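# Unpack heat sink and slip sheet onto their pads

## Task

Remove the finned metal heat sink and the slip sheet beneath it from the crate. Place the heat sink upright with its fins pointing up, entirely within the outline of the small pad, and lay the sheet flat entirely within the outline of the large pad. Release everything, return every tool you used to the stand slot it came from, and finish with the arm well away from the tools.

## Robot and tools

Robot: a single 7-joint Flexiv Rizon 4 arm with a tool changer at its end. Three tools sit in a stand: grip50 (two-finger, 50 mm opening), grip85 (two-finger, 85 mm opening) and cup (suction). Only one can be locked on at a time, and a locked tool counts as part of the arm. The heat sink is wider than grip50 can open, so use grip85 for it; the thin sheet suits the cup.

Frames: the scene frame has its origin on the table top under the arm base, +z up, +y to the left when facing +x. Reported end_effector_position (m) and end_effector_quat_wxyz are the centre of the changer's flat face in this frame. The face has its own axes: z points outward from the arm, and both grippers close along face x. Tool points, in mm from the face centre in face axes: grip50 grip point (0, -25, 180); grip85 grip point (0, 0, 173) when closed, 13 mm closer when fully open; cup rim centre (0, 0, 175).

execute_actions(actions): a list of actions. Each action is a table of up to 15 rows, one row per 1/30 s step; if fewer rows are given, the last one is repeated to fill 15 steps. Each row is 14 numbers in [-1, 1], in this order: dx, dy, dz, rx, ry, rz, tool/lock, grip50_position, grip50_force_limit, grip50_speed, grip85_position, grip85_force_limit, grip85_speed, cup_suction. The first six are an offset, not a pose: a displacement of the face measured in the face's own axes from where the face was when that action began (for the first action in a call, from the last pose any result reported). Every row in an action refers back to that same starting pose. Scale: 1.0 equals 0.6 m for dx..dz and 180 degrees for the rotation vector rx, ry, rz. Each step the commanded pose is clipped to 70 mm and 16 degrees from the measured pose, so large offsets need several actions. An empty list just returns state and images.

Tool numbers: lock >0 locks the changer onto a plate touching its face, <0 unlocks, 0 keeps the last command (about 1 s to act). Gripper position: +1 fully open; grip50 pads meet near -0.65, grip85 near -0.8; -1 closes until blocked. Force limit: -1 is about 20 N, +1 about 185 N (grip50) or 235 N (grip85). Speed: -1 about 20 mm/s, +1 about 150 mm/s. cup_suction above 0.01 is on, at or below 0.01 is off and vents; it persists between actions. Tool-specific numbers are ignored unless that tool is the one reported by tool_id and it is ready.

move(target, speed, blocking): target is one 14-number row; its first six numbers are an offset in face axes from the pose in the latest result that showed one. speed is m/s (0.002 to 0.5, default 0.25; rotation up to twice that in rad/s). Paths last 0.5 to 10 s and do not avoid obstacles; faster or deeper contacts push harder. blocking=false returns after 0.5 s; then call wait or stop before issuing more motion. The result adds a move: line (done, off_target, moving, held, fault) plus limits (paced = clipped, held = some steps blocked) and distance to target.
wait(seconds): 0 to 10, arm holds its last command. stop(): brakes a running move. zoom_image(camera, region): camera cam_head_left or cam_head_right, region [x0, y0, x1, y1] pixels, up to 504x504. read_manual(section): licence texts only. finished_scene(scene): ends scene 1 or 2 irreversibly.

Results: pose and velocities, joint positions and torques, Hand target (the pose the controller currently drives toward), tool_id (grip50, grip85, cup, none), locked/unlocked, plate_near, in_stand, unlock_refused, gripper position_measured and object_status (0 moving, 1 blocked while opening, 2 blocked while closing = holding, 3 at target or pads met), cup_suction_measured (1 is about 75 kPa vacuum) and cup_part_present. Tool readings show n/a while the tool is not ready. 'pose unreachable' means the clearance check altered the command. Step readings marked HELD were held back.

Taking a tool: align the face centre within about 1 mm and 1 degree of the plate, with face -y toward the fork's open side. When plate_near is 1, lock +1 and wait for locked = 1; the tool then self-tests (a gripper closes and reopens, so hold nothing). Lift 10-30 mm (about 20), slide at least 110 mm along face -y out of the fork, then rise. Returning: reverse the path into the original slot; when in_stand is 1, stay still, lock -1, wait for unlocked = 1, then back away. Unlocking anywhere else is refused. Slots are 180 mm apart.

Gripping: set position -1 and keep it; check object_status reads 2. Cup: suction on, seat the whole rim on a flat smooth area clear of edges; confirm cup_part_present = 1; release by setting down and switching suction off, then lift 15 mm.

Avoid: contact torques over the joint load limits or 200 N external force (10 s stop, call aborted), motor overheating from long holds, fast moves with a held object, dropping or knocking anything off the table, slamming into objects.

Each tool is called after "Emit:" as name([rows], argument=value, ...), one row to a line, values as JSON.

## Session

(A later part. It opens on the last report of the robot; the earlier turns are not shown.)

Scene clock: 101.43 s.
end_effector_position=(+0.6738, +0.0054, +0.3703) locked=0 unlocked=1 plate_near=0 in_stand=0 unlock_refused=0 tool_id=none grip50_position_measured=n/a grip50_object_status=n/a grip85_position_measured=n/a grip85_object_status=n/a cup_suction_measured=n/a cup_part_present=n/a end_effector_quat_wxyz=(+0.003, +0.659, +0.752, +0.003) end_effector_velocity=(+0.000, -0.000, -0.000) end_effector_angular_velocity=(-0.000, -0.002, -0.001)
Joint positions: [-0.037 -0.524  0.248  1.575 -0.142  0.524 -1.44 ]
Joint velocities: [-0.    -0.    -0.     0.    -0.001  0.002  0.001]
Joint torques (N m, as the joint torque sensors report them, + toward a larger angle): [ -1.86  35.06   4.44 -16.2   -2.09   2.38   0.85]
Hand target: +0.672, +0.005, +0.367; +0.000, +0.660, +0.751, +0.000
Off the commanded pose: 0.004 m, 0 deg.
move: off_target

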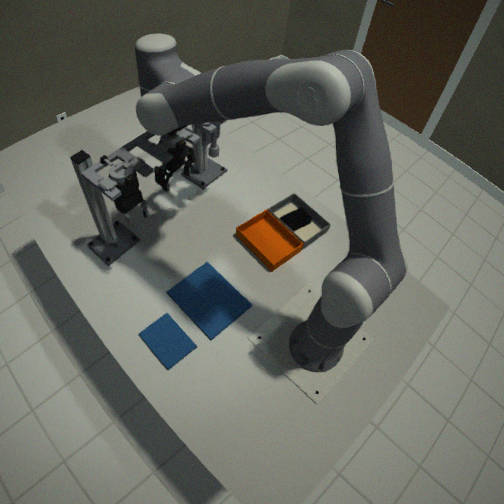

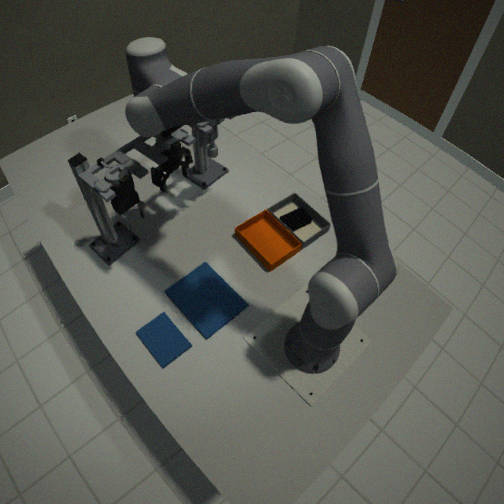

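Emit:
move(target=[-0.0005,-0.0038,-0.005,0.0027,0,0,0,0,0,0,0,0,0,0], speed=0.02)

Emit:
move(target=[0,0,0.0075,0,0,0,0,0,0,0,0,0,0,0], speed=0.01)

Scene clock: 102.37 s.
end_effector_position=(+0.6716, +0.0048, +0.3732) locked=0 unlocked=1 plate_near=0 in_stand=0 unlock_refused=0 tool_id=none grip50_position_measured=n/a grip50_object_status=n/a grip85_position_measured=n/a grip85_object_status=n/a cup_suction_measured=n/a cup_part_present=n/a end_effector_quat_wxyz=(+0.001, +0.660, +0.752, -0.001) end_effector_velocity=(-0.000, -0.000, +0.000) end_effector_angular_velocity=(-0.001, +0.001, +0.000)
Joint positions: [-0.038 -0.518  0.249  1.574 -0.139  0.509 -1.442]
Joint velocities: [-0.     0.001 -0.    -0.001 -0.    -0.002 -0.001]
Joint torques (N m, as the joint torque sensors report them, + toward a larger angle): [ -1.71  54.95   5.74 -28.57  -3.86   4.18  -0.26]
Hand target: +0.672, +0.005, +0.373; +0.001, +0.659, +0.752, -0.001
Off the commanded pose: 0.000 m, 0 deg.
move: done

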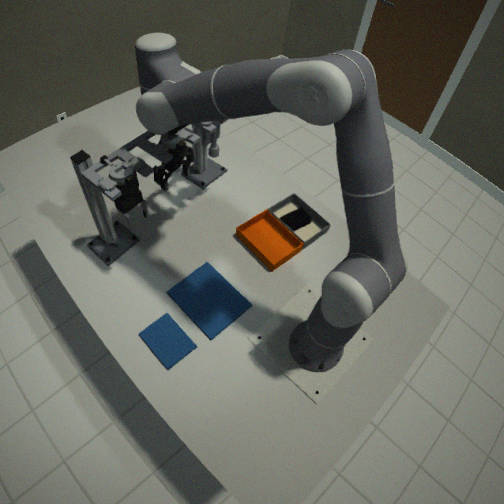

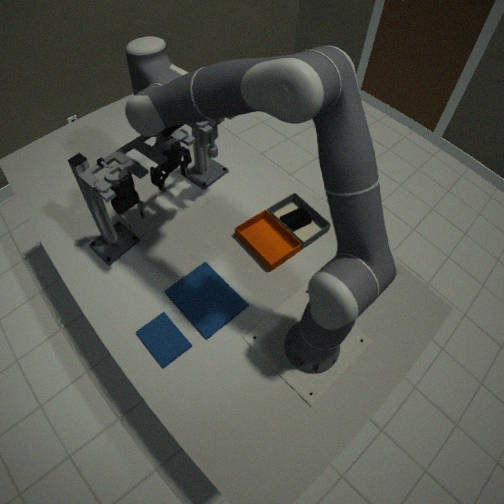

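Scene clock: 103.07 s.
end_effector_position=(+0.6723, +0.0049, +0.3710) locked=0 unlocked=1 plate_near=0 in_stand=0 unlock_refused=0 tool_id=none grip50_position_measured=n/a grip50_object_status=n/a grip85_position_measured=n/a grip85_object_status=n/a cup_suction_measured=n/a cup_part_present=n/a end_effector_quat_wxyz=(+0.002, +0.659, +0.752, +0.001) end_effector_velocity=(+0.000, +0.000, -0.000) end_effector_angular_velocity=(-0.001, -0.001, +0.001)
Joint positions: [-0.038 -0.521  0.249  1.577 -0.142  0.519 -1.441]
Joint velocities: [ 0.    -0.    -0.     0.001 -0.002  0.002  0.   ]
Joint torques (N m, as the joint torque sensors report them, + toward a larger angle): [ -0.54  41.88   3.91 -21.25  -3.18   3.83   0.87]
Hand target: +0.672, +0.005, +0.369; +0.001, +0.660, +0.752, -0.001
Off the commanded pose: 0.002 m, 0 deg.
move: done

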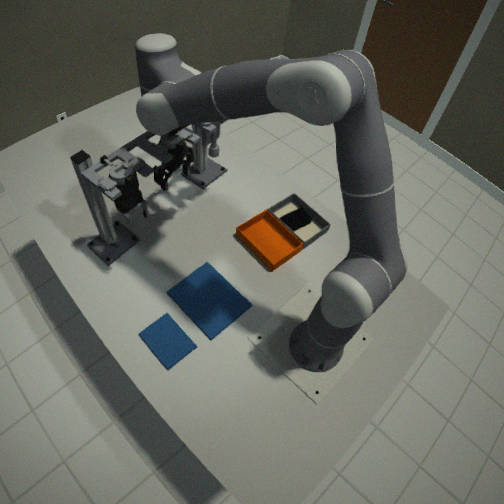

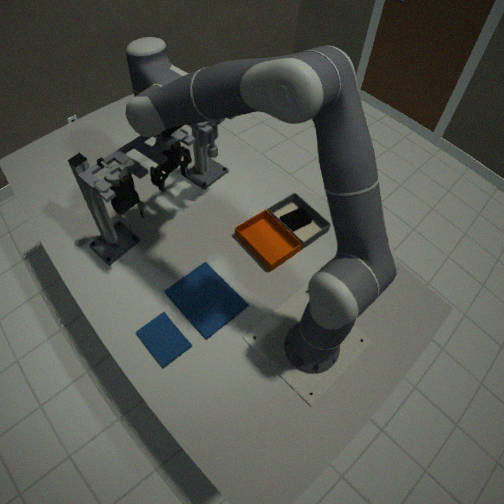

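Emit:
execute_actions([
  [[-0.005,-0.0025,-0.003,0,0,0,0,0,0,0,0,0,0,0]],
  [[0,0,0.005,0,0,0,0,0,0,0,0,0,0,0]],
  [[0.0017,0,0.002,0,0,0,0,0,0,0,0,0,0,0]],
  [[0.0017,0,0.002,0,0,0,0,0,0,0,0,0,0,0]],
  [[0.0017,0,0.002,0,0,0,0,0,0,0,0,0,0,0]],
  [[0.0017,0,0.002,0,0,0,0,0,0,0,0,0,0,0]],
  [[0.0017,0,0.002,0,0,0,0,0,0,0,0,0,0,0]],
  [[0.0017,0,0.002,0,0,0,0,0,0,0,0,0,0,0]],
  [[0.0017,0,0.002,0,0,0,0,0,0,0,0,0,0,0]],
])

Scene clock: 107.83 s.
end_effector_position=(+0.6734, +0.0062, +0.3713) locked=0 unlocked=1 plate_near=0 in_stand=0 unlock_refused=0 tool_id=none grip50_position_measured=n/a grip50_object_status=n/a grip85_position_measured=n/a grip85_object_status=n/a cup_suction_measured=n/a cup_part_present=n/a end_effector_quat_wxyz=(+0.010, +0.659, +0.752, +0.006) end_effector_velocity=(+0.000, -0.000, +0.000) end_effector_angular_velocity=(-0.000, -0.000, -0.001)
Joint positions: [-0.037 -0.518  0.249  1.587 -0.149  0.544 -1.434]
Joint velocities: [-0.  0. -0. -0. -0.  0.  0.]
Joint torques (N m, as the joint torque sensors report them, + toward a larger angle): [  2.    47.56   5.98 -24.04  -3.59   4.41   0.83]
Hand target: +0.673, +0.007, +0.370; +0.009, +0.659, +0.752, +0.006
Off the commanded pose: 0.001 m, 0 deg.
Step readings (end_effector_position; steps 1 to 15: 1st action; 16 to 30: 2nd action; 31 to 45: 3rd action; 46 to 60: 4th action; 61 to 75: 5th action; 76 to 90: 6th action; 91 to 105: 7th action; 106 to 120: 8th action; 121 to 135: 9th action):
0: (+0.6723, +0.0049, +0.3710)
1: (+0.6723, +0.0047, +0.3712)
2: (+0.6718, +0.0040, +0.3715)
4: (+0.6714, +0.0025, +0.3721)
8: (+0.6713, +0.0019, +0.3727)
15: (+0.6713, +0.0018, +0.3728)
16: (+0.6712, +0.0018, +0.3726)
17: (+0.6713, +0.0018, +0.3719)
19: (+0.6715, +0.0019, +0.3712)
23: (+0.6716, +0.0019, +0.3712)
30: (+0.6716, +0.0019, +0.3711)
31: (+0.6716, +0.0019, +0.3711)
32: (+0.6718, +0.0021, +0.3712)
34: (+0.6719, +0.0024, +0.3712)
38: (+0.6719, +0.0024, +0.3712)
45: (+0.6719, +0.0025, +0.3712)
46: (+0.6719, +0.0025, +0.3712)
47: (+0.6720, +0.0027, +0.3712)
49: (+0.6721, +0.0030, +0.3712)
53: (+0.6722, +0.0031, +0.3712)
60: (+0.6722, +0.0031, +0.3712)
61: (+0.6722, +0.0031, +0.3712)
62: (+0.6723, +0.0033, +0.3712)
64: (+0.6724, +0.0036, +0.3712)
68: (+0.6724, +0.0037, +0.3712)
75: (+0.6724, +0.0037, +0.3712)
76: (+0.6724, +0.0037, +0.3712)
77: (+0.6725, +0.0039, +0.3712)
79: (+0.6726, +0.0042, +0.3712)
83: (+0.6727, +0.0043, +0.3712)
90: (+0.6727, +0.0043, +0.3712)
91: (+0.6727, +0.0044, +0.3712)
92: (+0.6728, +0.0046, +0.3713)
94: (+0.6729, +0.0049, +0.3713)
98: (+0.6729, +0.0049, +0.3713)
105: (+0.6729, +0.0049, +0.3713)
106: (+0.6729, +0.0050, +0.3712)
107: (+0.6730, +0.0052, +0.3713)
109: (+0.6731, +0.0055, +0.3713)
113: (+0.6732, +0.0056, +0.3713)
120: (+0.6732, +0.0056, +0.3713)
121: (+0.6732, +0.0056, +0.3713)
122: (+0.6733, +0.0058, +0.3713)
124: (+0.6734, +0.0061, +0.3713)
128: (+0.6734, +0.0062, +0.3713)
135: end_effector_position above

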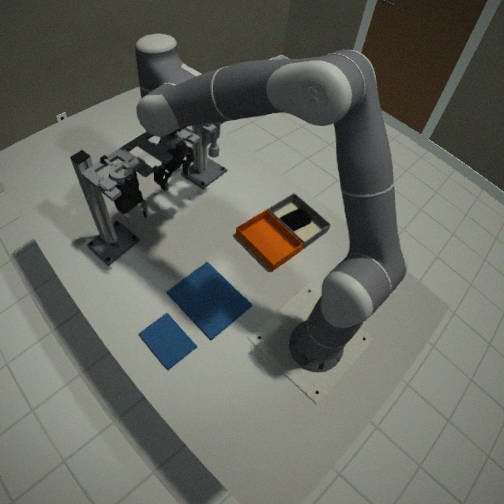

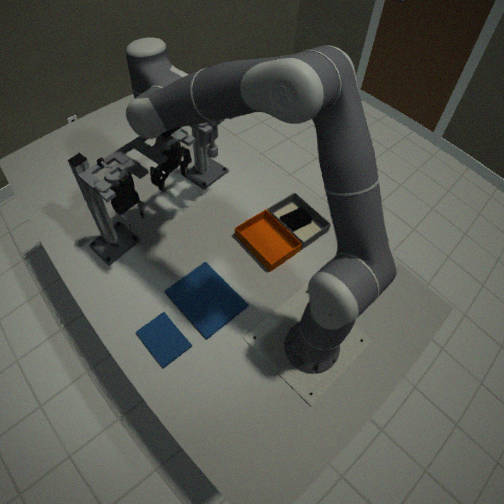

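Emit:
move(target=[0.05,-0.15,-0.1,0.0085,0.0019,0,0,0,0,0,0,0,0,0], speed=0.1)

Emit:
zoom_image(camera="cam_head_left", region=[70, 80, 250, 230])

Scene clock: 109.73 s.
end_effector_position=(+0.5793, +0.0246, +0.4294) locked=0 unlocked=1 plate_near=0 in_stand=0 unlock_refused=0 tool_id=none grip50_position_measured=n/a grip50_object_status=n/a grip85_position_measured=n/a grip85_object_status=n/a cup_suction_measured=n/a cup_part_present=n/a end_effector_quat_wxyz=(-0.001, +0.659, +0.752, -0.002) end_effector_velocity=(-0.001, +0.000, +0.000) end_effector_angular_velocity=(-0.000, +0.000, +0.000)
Joint positions: [-0.057 -0.259  0.309  1.785 -0.084  0.461 -1.409]
Joint velocities: [ 0.     0.003  0.     0.002  0.001 -0.001  0.   ]
Joint torques (N m, as the joint torque sensors report them, + toward a larger angle): [ -1.03  43.8    3.83 -28.17  -3.76   3.94   0.88]
Hand target: +0.579, +0.025, +0.429; -0.001, +0.659, +0.752, -0.002
Off the commanded pose: 0.000 m, 0 deg.
move: done

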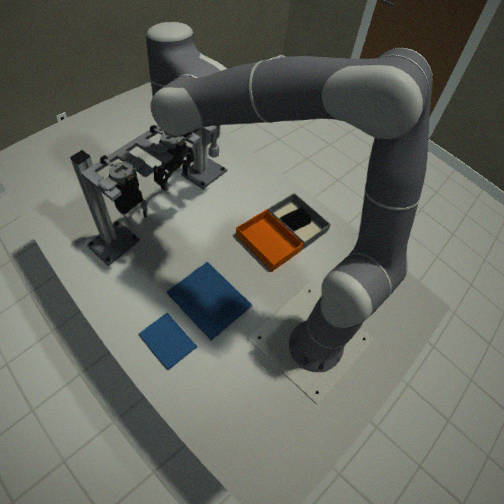

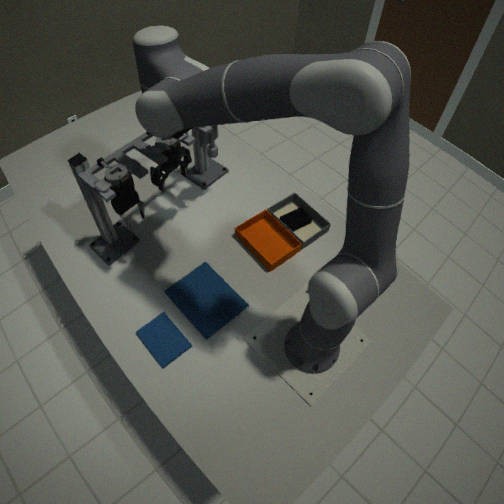

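Region (70, 80, 250, 230) of cam_head_left's 504x504 image, scaled by 2.800, with more detail than that image has.

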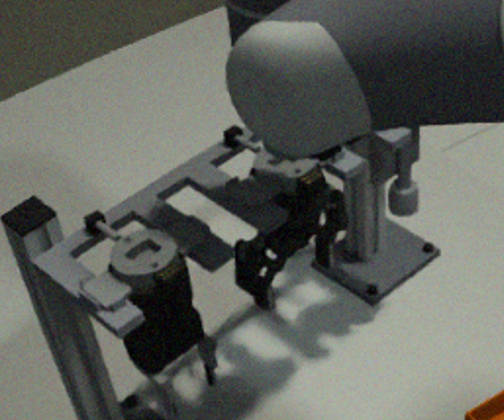

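Emit:
move(target=[0.0977,0.0167,0,0,0,0,0,0,0,0,0,0,0,0], speed=0.1)

Emit:
move(target=[0,0,0.137,0,0,0,0,0,0,0,0,0,0,0], speed=0.05)

Emit:
execute_actions([
  [[0.022,0,0,0,0,0,0,0,0,0,0,0,0,0]],
  [[0.004,0,0,0,0,0,0,0,0,0,0,0,0,0]],
  [[0.004,0,0,0,0,0,0,0,0,0,0,0,0,0]],
  [[0.004,0,0,0,0,0,0,0,0,0,0,0,0,0]],
  [[-0.05,0,0,0,0,0,0,0,0,0,0,0,0,0]],
  [[-0.004,0,0,0,0,0,0,0,0,0,0,0,0,0]],
  [[-0.004,0,0,0,0,0,0,0,0,0,0,0,0,0]],
  [[-0.004,0,0,0,0,0,0,0,0,0,0,0,0,0]],
  [[-0.004,0,0,0,0,0,0,0,0,0,0,0,0,0]],
])

Scene clock: 111.03 s.
end_effector_position=(+0.5817, +0.0838, +0.4294) locked=0 unlocked=1 plate_near=0 in_stand=0 unlock_refused=0 tool_id=none grip50_position_measured=n/a grip50_object_status=n/a grip85_position_measured=n/a grip85_object_status=n/a cup_suction_measured=n/a cup_part_present=n/a end_effector_quat_wxyz=(-0.001, +0.659, +0.752, -0.001) end_effector_velocity=(+0.000, +0.001, -0.000) end_effector_angular_velocity=(+0.000, +0.000, -0.000)
Joint positions: [ 0.017 -0.282  0.34   1.759 -0.101  0.455 -1.301]
Joint velocities: [ 0.002 -0.001 -0.    -0.001  0.    -0.     0.003]
Joint torques (N m, as the joint torque sensors report them, + toward a larger angle): [  1.04  43.17   4.46 -28.88  -4.6    3.94   0.67]
Hand target: +0.582, +0.084, +0.429; -0.001, +0.659, +0.752, -0.002
Off the commanded pose: 0.000 m, 0 deg.
move: done

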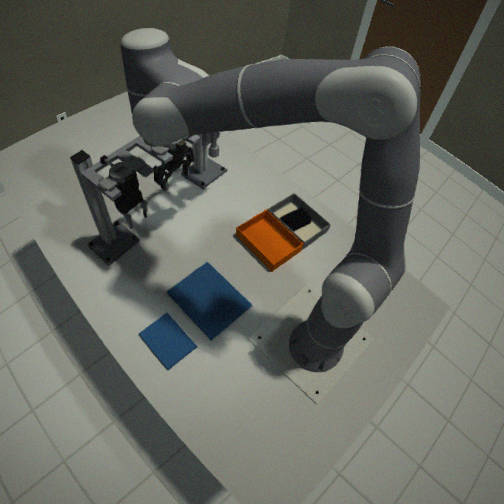

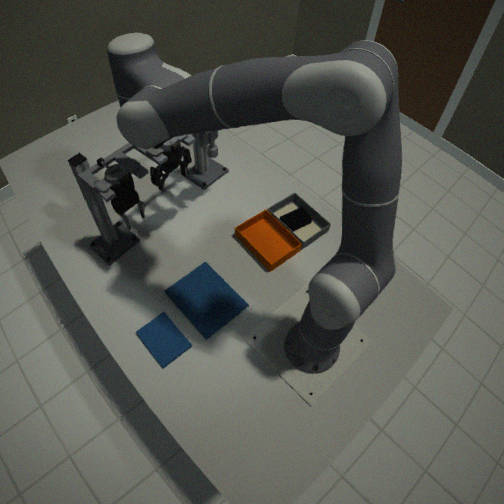

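Scene clock: 112.97 s.
end_effector_position=(+0.5812, +0.0838, +0.3472) locked=0 unlocked=1 plate_near=0 in_stand=0 unlock_refused=0 tool_id=none grip50_position_measured=n/a grip50_object_status=n/a grip85_position_measured=n/a grip85_object_status=n/a cup_suction_measured=n/a cup_part_present=n/a end_effector_quat_wxyz=(-0.001, +0.659, +0.752, -0.001) end_effector_velocity=(-0.000, +0.000, -0.001) end_effector_angular_velocity=(+0.001, -0.000, -0.001)
Joint positions: [ 0.028 -0.379  0.322  1.873 -0.145  0.66  -1.271]
Joint velocities: [ 0.    -0.002 -0.     0.001 -0.     0.003  0.001]
Joint torques (N m, as the joint torque sensors report them, + toward a larger angle): [  0.38  45.21   3.46 -25.71  -3.94   4.94   0.86]
Hand target: +0.581, +0.084, +0.347; -0.001, +0.659, +0.752, -0.001
Off the commanded pose: 0.000 m, 0 deg.
move: done

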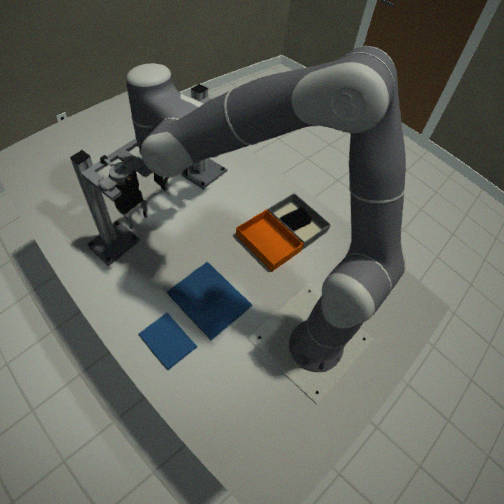

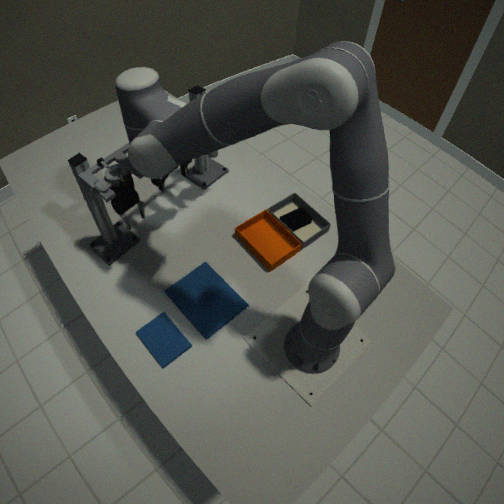

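Scene clock: 125.13 s.
end_effector_position=(+0.5817, +0.0780, +0.3472) locked=0 unlocked=1 plate_near=0 in_stand=0 unlock_refused=0 tool_id=none grip50_position_measured=n/a grip50_object_status=n/a grip85_position_measured=n/a grip85_object_status=n/a cup_suction_measured=n/a cup_part_present=n/a end_effector_quat_wxyz=(+0.001, +0.664, +0.747, -0.004) end_effector_velocity=(+0.000, -0.000, -0.000) end_effector_angular_velocity=(+0.000, -0.000, +0.000)
Joint positions: [ 0.027 -0.377  0.314  1.875 -0.149  0.657 -1.264]
Joint velocities: [-0.     0.     0.     0.    -0.     0.001 -0.   ]
Joint torques (N m, as the joint torque sensors report them, + toward a larger angle): [ -1.25  45.4    1.54 -26.16  -4.37   3.88   0.46]
Hand target: +0.582, +0.078, +0.347; +0.001, +0.665, +0.747, -0.005
Off the commanded pose: 0.016 m, 0 deg.
FORCE FAULT: contact force on the arm reached its limit, and the arm stopped for 10 seconds. The contact can be on any part of the arm, not only on its tool. That time counts as 19 of the actions that you can send in this scene. The arm's remaining commands of this call were not run. The arm holds still and accepts commands again. Move the arm away from the contact; if what it grips holds it there, let go first. Pushing or pulling that hard again can fault the arm again.
Step readings (end_effector_position; steps 1 to 15: 1st action; 16 to 30: 2nd action; 31 to 45: 3rd action; 46 to 60: 4th action; 61 to 75: 5th action):
0: (+0.5812, +0.0838, +0.3472)
1: (+0.5812, +0.0841, +0.3472)
2: (+0.5809, +0.0867, +0.3471)
4: (+0.5802, +0.0917, +0.3471)
8: (+0.5802, +0.0919, +0.3471)
15: (+0.5802, +0.0919, +0.3471)
16: (+0.5802, +0.0918, +0.3471)
17: (+0.5803, +0.0916, +0.3470)
19: (+0.5803, +0.0916, +0.3470)
23: (+0.5803, +0.0915, +0.3470)
30: (+0.5803, +0.0915, +0.3470)
31: (+0.5803, +0.0915, +0.3470)
32: (+0.5803, +0.0915, +0.3470)
34: (+0.5803, +0.0915, +0.3470)
38: (+0.5803, +0.0915, +0.3470)
45: (+0.5804, +0.0915, +0.3470)
46: (+0.5804, +0.0915, +0.3469)
47: (+0.5804, +0.0915, +0.3469)
49: (+0.5804, +0.0915, +0.3469)
53: (+0.5804, +0.0915, +0.3469)
60: (+0.5804, +0.0915, +0.3469)
61: (+0.5804, +0.0911, +0.3469)
62: (+0.5806, +0.0884, +0.3470)
64: (+0.5817, +0.0779, +0.3472)
68: (+0.5817, +0.0780, +0.3472)
75: (+0.5817, +0.0780, +0.3472)

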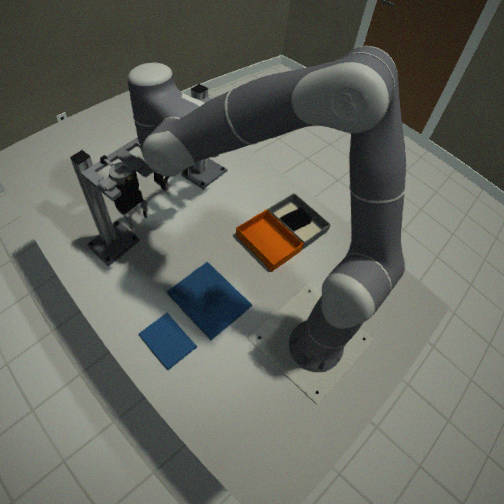

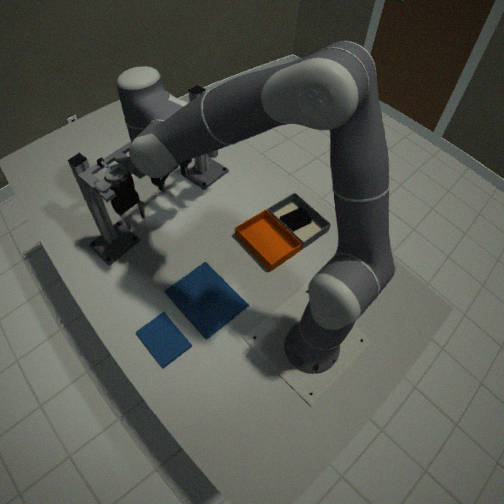

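Emit:
move(target=[0.0108,0,0,-0.002,0.0017,-0.0045,0,0,0,0,0,0,0,0], speed=0.02)

Emit:
execute_actions([
  [[0,0.004,0,0,0,0,0,0,0,0,0,0,0,0]],
  [[0,0.004,0,0,0,0,0,0,0,0,0,0,0,0]],
  [[0,0.004,0,0,0,0,0,0,0,0,0,0,0,0]],
  [[0,0.004,0,0,0,0,0,0,0,0,0,0,0,0]],
  [[0,0.004,0,0,0,0,0,0,0,0,0,0,0,0]],
  [[0,-0.01,0,0,0,0,0,0,0,0,0,0,0,0]],
])

Scene clock: 126.07 s.
end_effector_position=(+0.5810, +0.0841, +0.3473) locked=0 unlocked=1 plate_near=0 in_stand=0 unlock_refused=0 tool_id=none grip50_position_measured=n/a grip50_object_status=n/a grip85_position_measured=n/a grip85_object_status=n/a cup_suction_measured=n/a cup_part_present=n/a end_effector_quat_wxyz=(+0.001, +0.659, +0.752, -0.000) end_effector_velocity=(+0.000, +0.001, +0.000) end_effector_angular_velocity=(+0.000, -0.001, +0.002)
Joint positions: [ 0.03  -0.378  0.32   1.877 -0.148  0.666 -1.268]
Joint velocities: [-0.    -0.     0.001  0.    -0.001  0.002 -0.   ]
Joint torques (N m, as the joint torque sensors report them, + toward a larger angle): [  0.99  44.84   5.99 -25.79  -3.49   4.77  -0.29]
Hand target: +0.581, +0.084, +0.347; +0.001, +0.659, +0.752, -0.000
Off the commanded pose: 0.000 m, 0 deg.
move: done

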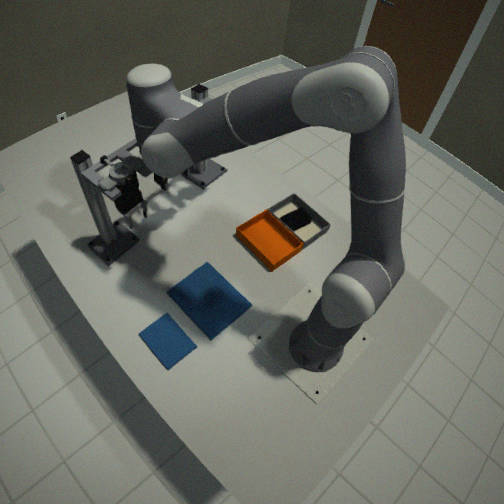

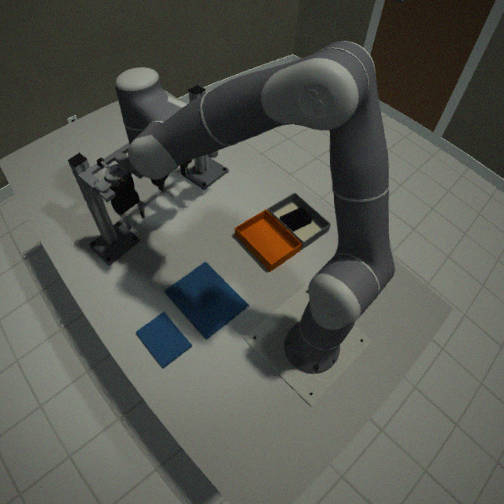

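Scene clock: 129.07 s.
end_effector_position=(+0.5858, +0.0849, +0.3470) locked=0 unlocked=1 plate_near=0 in_stand=0 unlock_refused=0 tool_id=none grip50_position_measured=n/a grip50_object_status=n/a grip85_position_measured=n/a grip85_object_status=n/a cup_suction_measured=n/a cup_part_present=n/a end_effector_quat_wxyz=(-0.000, +0.660, +0.751, -0.001) end_effector_velocity=(-0.000, -0.000, -0.000) end_effector_angular_velocity=(+0.001, +0.001, -0.002)
Joint positions: [ 0.031 -0.388  0.32   1.861 -0.15   0.659 -1.268]
Joint velocities: [-0.     0.    -0.     0.001  0.002  0.     0.   ]
Joint torques (N m, as the joint torque sensors report them, + toward a larger angle): [ -0.77  46.93   4.93 -26.23  -3.42   4.9    0.71]
Hand target: +0.586, +0.085, +0.347; -0.000, +0.660, +0.751, -0.001
Off the commanded pose: 0.000 m, 0 deg.
Step readings (end_effector_position; steps 1 to 15: 1st action; 16 to 30: 2nd action; 31 to 45: 3rd action; 46 to 60: 4th action; 61 to 75: 5th action; 76 to 90: 6th action):
0: (+0.5810, +0.0841, +0.3473)
1: (+0.5811, +0.0842, +0.3473)
2: (+0.5819, +0.0844, +0.3473)
4: (+0.5829, +0.0845, +0.3473)
8: (+0.5833, +0.0845, +0.3473)
15: (+0.5834, +0.0845, +0.3473)
16: (+0.5835, +0.0845, +0.3473)
17: (+0.5843, +0.0847, +0.3473)
19: (+0.5852, +0.0847, +0.3474)
23: (+0.5857, +0.0848, +0.3474)
30: (+0.5858, +0.0848, +0.3474)
31: (+0.5859, +0.0848, +0.3474)
32: (+0.5867, +0.0850, +0.3474)
34: (+0.5876, +0.0851, +0.3474)
38: (+0.5880, +0.0851, +0.3474)
45: (+0.5881, +0.0851, +0.3474)
46: (+0.5883, +0.0852, +0.3474)
47: (+0.5890, +0.0853, +0.3475)
49: (+0.5900, +0.0854, +0.3475)
53: (+0.5904, +0.0855, +0.3475)
60: (+0.5905, +0.0855, +0.3475)
61: (+0.5907, +0.0855, +0.3475)
62: (+0.5914, +0.0856, +0.3475)
64: (+0.5916, +0.0857, +0.3472)
68: (+0.5917, +0.0857, +0.3471)
75: (+0.5917, +0.0857, +0.3471)
76: (+0.5916, +0.0857, +0.3471)
77: (+0.5902, +0.0855, +0.3471)
79: (+0.5874, +0.0851, +0.3472)
83: (+0.5861, +0.0850, +0.3471)
90: end_effector_position above

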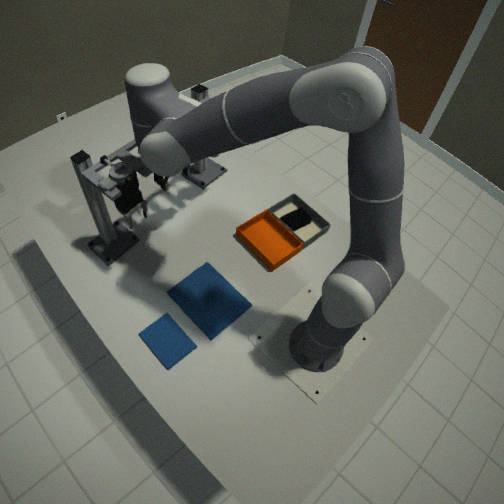

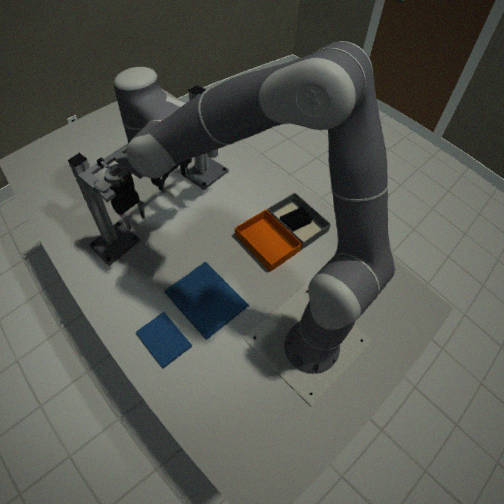

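Emit:
move(target=[0,0,-0.05,0,0,0,0,0,0,0,0,0,0,0], speed=0.05)

Emit:
move(target=[-0.1502,0.1283,0,0,0,0,0,0,0,0,0,0,0,0], speed=0.1)

Emit:
move(target=[0,0,0.0125,0,0,0,0,0,0,0,0,0,0,0], speed=0.01)

Scene clock: 130.27 s.
end_effector_position=(+0.5859, +0.0849, +0.3769) locked=0 unlocked=1 plate_near=0 in_stand=0 unlock_refused=0 tool_id=none grip50_position_measured=n/a grip50_object_status=n/a grip85_position_measured=n/a grip85_object_status=n/a cup_suction_measured=n/a cup_part_present=n/a end_effector_quat_wxyz=(-0.000, +0.660, +0.751, -0.001) end_effector_velocity=(-0.000, -0.000, +0.001) end_effector_angular_velocity=(+0.000, +0.001, -0.001)
Joint positions: [ 0.026 -0.349  0.328  1.824 -0.132  0.585 -1.279]
Joint velocities: [-0.     0.001 -0.    -0.001  0.002 -0.004 -0.001]
Joint torques (N m, as the joint torque sensors report them, + toward a larger angle): [ -1.26  45.81   5.27 -27.16  -3.87   4.03  -0.02]
Hand target: +0.586, +0.085, +0.377; -0.000, +0.660, +0.751, -0.001
Off the commanded pose: 0.000 m, 0 deg.
move: done

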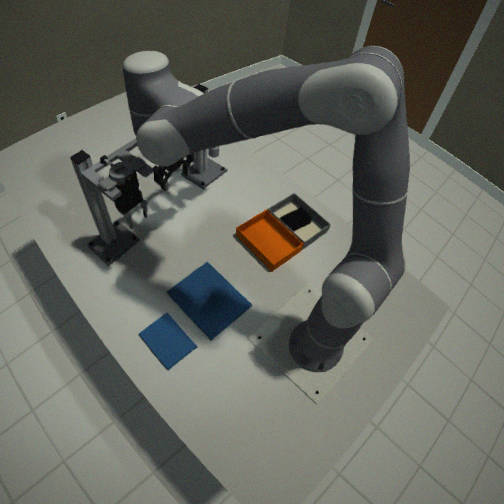

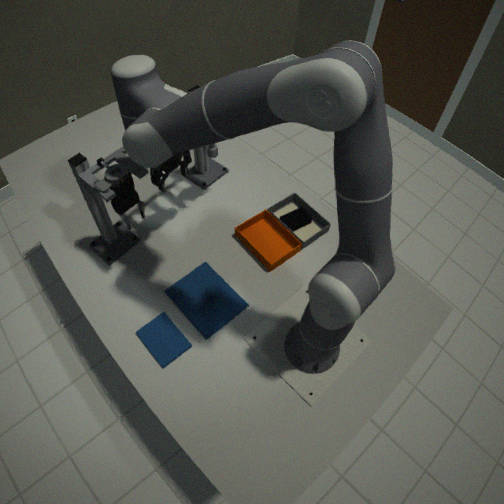

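Scene clock: 131.80 s.
end_effector_position=(+0.6737, +0.0055, +0.3767) locked=0 unlocked=1 plate_near=0 in_stand=0 unlock_refused=0 tool_id=none grip50_position_measured=n/a grip50_object_status=n/a grip85_position_measured=n/a grip85_object_status=n/a cup_suction_measured=n/a cup_part_present=n/a end_effector_quat_wxyz=(+0.000, +0.660, +0.751, -0.001) end_effector_velocity=(+0.001, -0.001, +0.000) end_effector_angular_velocity=(+0.000, -0.000, +0.000)
Joint positions: [-0.042 -0.52   0.256  1.56  -0.142  0.495 -1.439]
Joint velocities: [-0.001 -0.003 -0.    -0.005 -0.    -0.002 -0.002]
Joint torques (N m, as the joint torque sensors report them, + toward a larger angle): [ -1.57  53.97   3.81 -28.91  -4.44   3.89  -0.2 ]
Hand target: +0.674, +0.005, +0.377; +0.000, +0.660, +0.751, -0.001
Off the commanded pose: 0.000 m, 0 deg.
move: done

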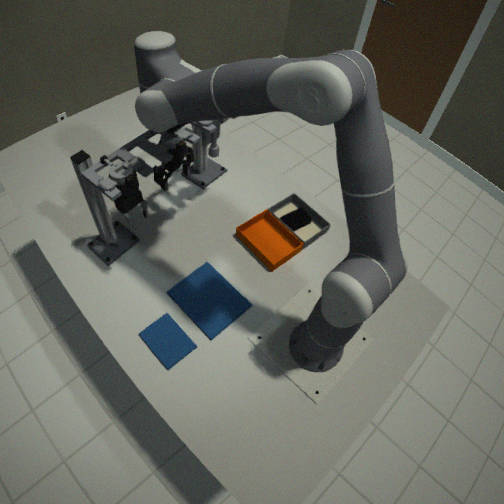

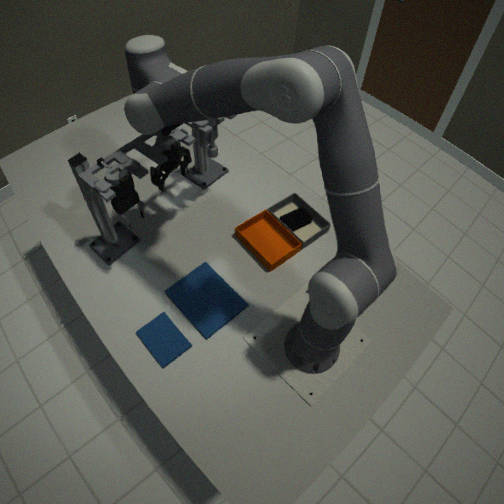

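Scene clock: 132.77 s.
end_effector_position=(+0.6741, +0.0056, +0.3710) locked=0 unlocked=1 plate_near=0 in_stand=0 unlock_refused=0 tool_id=none grip50_position_measured=n/a grip50_object_status=n/a grip85_position_measured=n/a grip85_object_status=n/a cup_suction_measured=n/a cup_part_present=n/a end_effector_quat_wxyz=(+0.001, +0.660, +0.751, +0.000) end_effector_velocity=(+0.000, +0.000, -0.000) end_effector_angular_velocity=(-0.000, -0.001, -0.000)
Joint positions: [-0.042 -0.527  0.255  1.568 -0.145  0.513 -1.437]
Joint velocities: [ 0.    -0.    -0.     0.    -0.001  0.001  0.001]
Joint torques (N m, as the joint torque sensors report them, + toward a larger angle): [ -0.35  44.88   4.08 -22.61  -3.39   3.96   0.93]
Hand target: +0.674, +0.006, +0.369; +0.000, +0.660, +0.751, -0.001
Off the commanded pose: 0.002 m, 0 deg.
move: done

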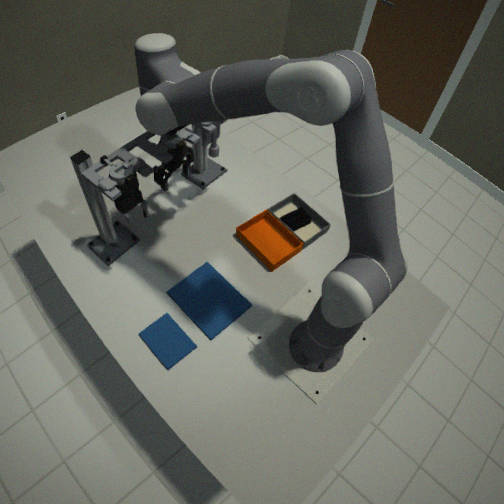

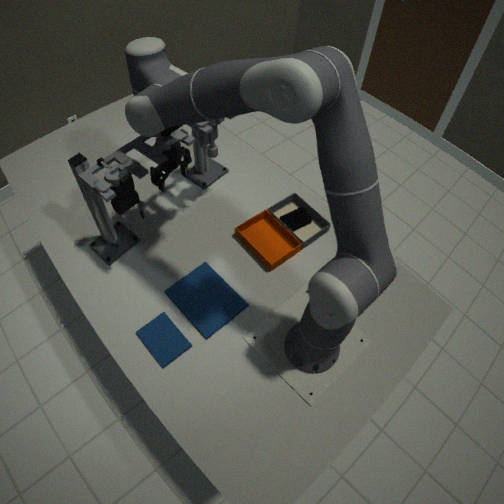

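Emit:
execute_actions([
  [[-0.005,-0.0035,-0.005,0,0,0,0,0,0,0,0,0,0,0]],
  [[0,0,0.008,0,0,0,0,0,0,0,0,0,0,0]],
  [[0.0025,-0.0006,-0.005,0.0005,0,0,0,0,0,0,0,0,0,0]],
  [[0,0,0.008,0,0,0,0,0,0,0,0,0,0,0]],
  [[0.0025,-0.0006,-0.005,0.0005,0,0,0,0,0,0,0,0,0,0]],
  [[0,0,0.008,0,0,0,0,0,0,0,0,0,0,0]],
  [[0.0025,-0.0006,-0.005,0.0005,0,0,0,0,0,0,0,0,0,0]],
  [[0,0,0.008,0,0,0,0,0,0,0,0,0,0,0]],
  [[0.0025,-0.0006,-0.005,0.0005,0,0,0,0,0,0,0,0,0,0]],
  [[0,0,0.008,0,0,0,0,0,0,0,0,0,0,0]],
  [[0.0025,-0.0006,-0.005,0.0005,0,0,0,0,0,0,0,0,0,0]],
  [[0,0,0.008,0,0,0,0,0,0,0,0,0,0,0]],
])

Scene clock: 139.27 s.
end_effector_position=(+0.6733, +0.0091, +0.3711) locked=0 unlocked=1 plate_near=0 in_stand=0 unlock_refused=0 tool_id=none grip50_position_measured=n/a grip50_object_status=n/a grip85_position_measured=n/a grip85_object_status=n/a cup_suction_measured=n/a cup_part_present=n/a end_effector_quat_wxyz=(+0.007, +0.658, +0.753, +0.004) end_effector_velocity=(+0.000, -0.000, +0.000) end_effector_angular_velocity=(+0.000, -0.000, -0.000)
Joint positions: [-0.039 -0.522  0.258  1.582 -0.153  0.535 -1.431]
Joint velocities: [-0. -0.  0. -0.  0.  0.  0.]
Joint torques (N m, as the joint torque sensors report them, + toward a larger angle): [ -1.11  43.78   4.12 -22.08  -3.42   3.99   0.8 ]
Hand target: +0.673, +0.009, +0.369; +0.006, +0.658, +0.753, +0.003
Off the commanded pose: 0.002 m, 0 deg.
Step readings (end_effector_position; steps 1 to 15: 1st action; 16 to 30: 2nd action; 31 to 45: 3rd action; 46 to 60: 4th action; 61 to 75: 5th action; 76 to 90: 6th action; 91 to 105: 7th action; 106 to 120: 8th action; 121 to 135: 9th action; 136 to 150: 10th action; 151 to 165: 11th action; 166 to 180: 12th action):
0: (+0.6741, +0.0056, +0.3710)
1: (+0.6741, +0.0054, +0.3712)
2: (+0.6734, +0.0047, +0.3717)
4: (+0.6728, +0.0031, +0.3731)
8: (+0.6726, +0.0025, +0.3739)
15: (+0.6725, +0.0024, +0.3740)
16: (+0.6725, +0.0024, +0.3738)
17: (+0.6726, +0.0025, +0.3727)
19: (+0.6727, +0.0025, +0.3711)
23: (+0.6730, +0.0025, +0.3711)
30: (+0.6731, +0.0025, +0.3711)
31: (+0.6731, +0.0026, +0.3713)
32: (+0.6727, +0.0027, +0.3717)
34: (+0.6726, +0.0034, +0.3731)
38: (+0.6726, +0.0036, +0.3739)
45: (+0.6725, +0.0037, +0.3740)
46: (+0.6725, +0.0037, +0.3737)
47: (+0.6727, +0.0038, +0.3727)
49: (+0.6728, +0.0038, +0.3711)
53: (+0.6730, +0.0038, +0.3711)
60: (+0.6731, +0.0038, +0.3711)
61: (+0.6731, +0.0039, +0.3713)
62: (+0.6728, +0.0041, +0.3718)
64: (+0.6726, +0.0047, +0.3731)
68: (+0.6726, +0.0050, +0.3739)
75: (+0.6726, +0.0050, +0.3740)
76: (+0.6725, +0.0050, +0.3737)
77: (+0.6727, +0.0051, +0.3727)
79: (+0.6728, +0.0051, +0.3711)
83: (+0.6731, +0.0052, +0.3711)
90: (+0.6731, +0.0052, +0.3711)
91: (+0.6732, +0.0052, +0.3713)
92: (+0.6728, +0.0054, +0.3718)
94: (+0.6726, +0.0060, +0.3731)
98: (+0.6726, +0.0063, +0.3739)
105: (+0.6726, +0.0063, +0.3740)
106: (+0.6726, +0.0064, +0.3737)
107: (+0.6727, +0.0064, +0.3727)
109: (+0.6729, +0.0065, +0.3711)
113: (+0.6732, +0.0065, +0.3711)
120: (+0.6732, +0.0065, +0.3711)
121: (+0.6732, +0.0065, +0.3714)
122: (+0.6729, +0.0067, +0.3718)
124: (+0.6727, +0.0074, +0.3731)
128: (+0.6727, +0.0076, +0.3739)
135: (+0.6727, +0.0077, +0.3740)
136: (+0.6726, +0.0077, +0.3737)
137: (+0.6728, +0.0078, +0.3727)
139: (+0.6729, +0.0078, +0.3711)
143: (+0.6732, +0.0078, +0.3711)
150: (+0.6732, +0.0078, +0.3711)
151: (+0.6733, +0.0079, +0.3714)
152: (+0.6729, +0.0080, +0.3718)
154: (+0.6727, +0.0087, +0.3731)
158: (+0.6727, +0.0089, +0.3739)
165: (+0.6727, +0.0090, +0.3740)
166: (+0.6727, +0.0090, +0.3737)
167: (+0.6728, +0.0091, +0.3727)
169: (+0.6730, +0.0091, +0.3711)
173: (+0.6733, +0.0091, +0.3711)
180: end_effector_position above

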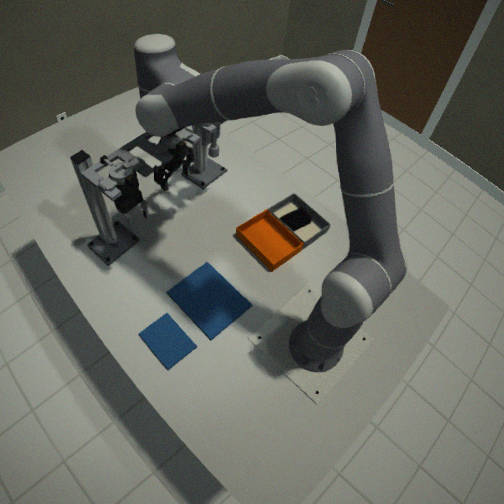

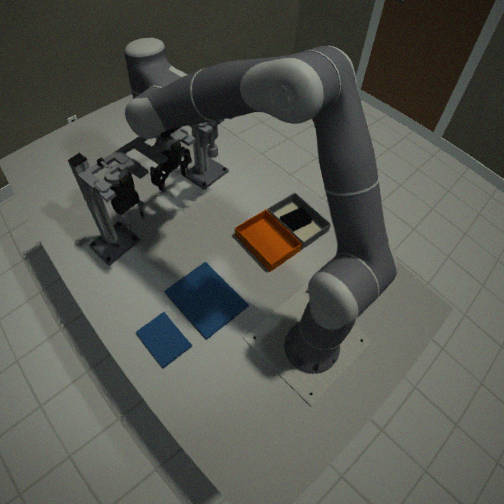

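Emit:
execute_actions([
  [[0,-0.0045,-0.005,0.0048,0.0017,0.001,0,0,0,0,0,0,0,0]],
  [[0,0,0.008,0,0,0,0,0,0,0,0,0,0,0]],
  [[-0.0025,-0.0012,-0.005,0.0012,0.0003,0,0,0,0,0,0,0,0,0]],
  [[0,0,0.008,0,0,0,0,0,0,0,0,0,0,0]],
  [[-0.0025,-0.0012,-0.005,0.0012,0.0003,0,0,0,0,0,0,0,0,0]],
  [[0,0,0.008,0,0,0,0,0,0,0,0,0,0,0]],
  [[-0.0025,-0.0012,-0.005,0.0012,0.0003,0,0,0,0,0,0,0,0,0]],
  [[0,0,0.008,0,0,0,0,0,0,0,0,0,0,0]],
  [[-0.0025,-0.0012,-0.005,0.0012,0.0003,0,0,0,0,0,0,0,0,0]],
  [[0,0,0.008,0,0,0,0,0,0,0,0,0,0,0]],
  [[-0.0025,-0.0012,-0.005,0.0012,0.0003,0,0,0,0,0,0,0,0,0]],
  [[0,0,0.008,0,0,0,0,0,0,0,0,0,0,0]],
])

Scene clock: 145.57 s.
end_effector_position=(+0.6714, +0.0018, +0.3710) locked=0 unlocked=1 plate_near=0 in_stand=0 unlock_refused=0 tool_id=none grip50_position_measured=n/a grip50_object_status=n/a grip85_position_measured=n/a grip85_object_status=n/a cup_suction_measured=n/a cup_part_present=n/a end_effector_quat_wxyz=(+0.001, +0.658, +0.753, +0.001) end_effector_velocity=(-0.000, +0.000, -0.000) end_effector_angular_velocity=(+0.001, +0.000, -0.001)
Joint positions: [-0.052 -0.521  0.26   1.578 -0.145  0.518 -1.446]
Joint velocities: [-0.    -0.     0.     0.     0.001  0.     0.   ]
Joint torques (N m, as the joint torque sensors report them, + toward a larger angle): [ -1.    43.9    4.16 -22.4   -3.4    4.     0.83]
Hand target: +0.671, +0.002, +0.369; -0.000, +0.659, +0.752, +0.000
Off the commanded pose: 0.002 m, 0 deg.
Step readings (end_effector_position; steps 1 to 15: 1st action; 16 to 30: 2nd action; 31 to 45: 3rd action; 46 to 60: 4th action; 61 to 75: 5th action; 76 to 90: 6th action; 91 to 105: 7th action; 106 to 120: 8th action; 121 to 135: 9th action; 136 to 150: 10th action; 151 to 165: 11th action; 166 to 180: 12th action):
0: (+0.6733, +0.0091, +0.3711)
1: (+0.6733, +0.0091, +0.3713)
2: (+0.6723, +0.0091, +0.3718)
4: (+0.6711, +0.0088, +0.3730)
8: (+0.6707, +0.0088, +0.3739)
15: (+0.6706, +0.0088, +0.3740)
16: (+0.6706, +0.0088, +0.3737)
17: (+0.6708, +0.0088, +0.3727)
19: (+0.6709, +0.0089, +0.3711)
23: (+0.6711, +0.0089, +0.3710)
30: (+0.6712, +0.0089, +0.3710)
31: (+0.6712, +0.0088, +0.3713)
32: (+0.6708, +0.0085, +0.3717)
34: (+0.6707, +0.0076, +0.3730)
38: (+0.6707, +0.0074, +0.3738)
45: (+0.6707, +0.0074, +0.3740)
46: (+0.6707, +0.0074, +0.3737)
47: (+0.6708, +0.0074, +0.3727)
49: (+0.6709, +0.0075, +0.3711)
53: (+0.6712, +0.0075, +0.3710)
60: (+0.6712, +0.0075, +0.3710)
61: (+0.6712, +0.0074, +0.3713)
62: (+0.6709, +0.0070, +0.3717)
64: (+0.6707, +0.0062, +0.3730)
68: (+0.6707, +0.0060, +0.3738)
75: (+0.6707, +0.0059, +0.3740)
76: (+0.6707, +0.0060, +0.3737)
77: (+0.6708, +0.0060, +0.3727)
79: (+0.6710, +0.0061, +0.3711)
83: (+0.6712, +0.0061, +0.3710)
90: (+0.6712, +0.0061, +0.3710)
91: (+0.6713, +0.0060, +0.3713)
92: (+0.6709, +0.0056, +0.3717)
94: (+0.6708, +0.0048, +0.3730)
98: (+0.6708, +0.0046, +0.3738)
105: (+0.6708, +0.0045, +0.3739)
106: (+0.6707, +0.0045, +0.3737)
107: (+0.6709, +0.0046, +0.3726)
109: (+0.6710, +0.0046, +0.3711)
113: (+0.6712, +0.0047, +0.3710)
120: (+0.6713, +0.0047, +0.3710)
121: (+0.6713, +0.0046, +0.3713)
122: (+0.6710, +0.0042, +0.3717)
124: (+0.6708, +0.0033, +0.3730)
128: (+0.6708, +0.0031, +0.3738)
135: (+0.6708, +0.0031, +0.3739)
136: (+0.6708, +0.0031, +0.3737)
137: (+0.6709, +0.0032, +0.3727)
139: (+0.6711, +0.0032, +0.3711)
143: (+0.6713, +0.0033, +0.3710)
150: (+0.6714, +0.0033, +0.3710)
151: (+0.6714, +0.0032, +0.3713)
152: (+0.6710, +0.0028, +0.3717)
154: (+0.6709, +0.0019, +0.3730)
158: (+0.6709, +0.0017, +0.3738)
165: (+0.6709, +0.0017, +0.3739)
166: (+0.6709, +0.0017, +0.3737)
167: (+0.6710, +0.0017, +0.3727)
169: (+0.6711, +0.0018, +0.3711)
173: (+0.6714, +0.0018, +0.3710)
180: end_effector_position above

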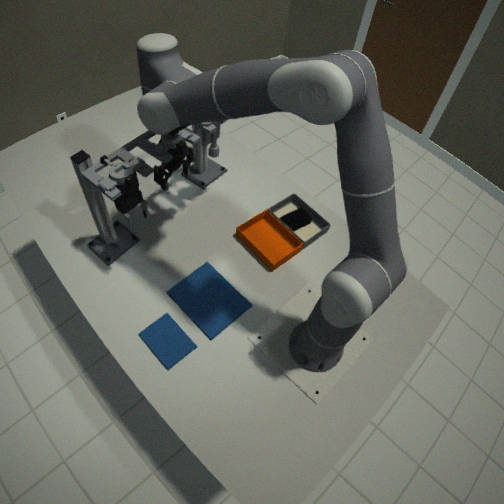

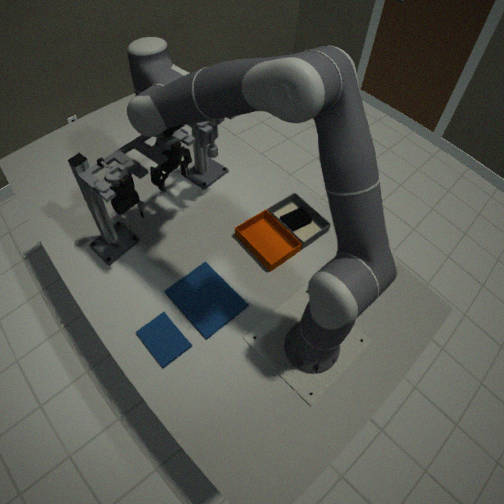

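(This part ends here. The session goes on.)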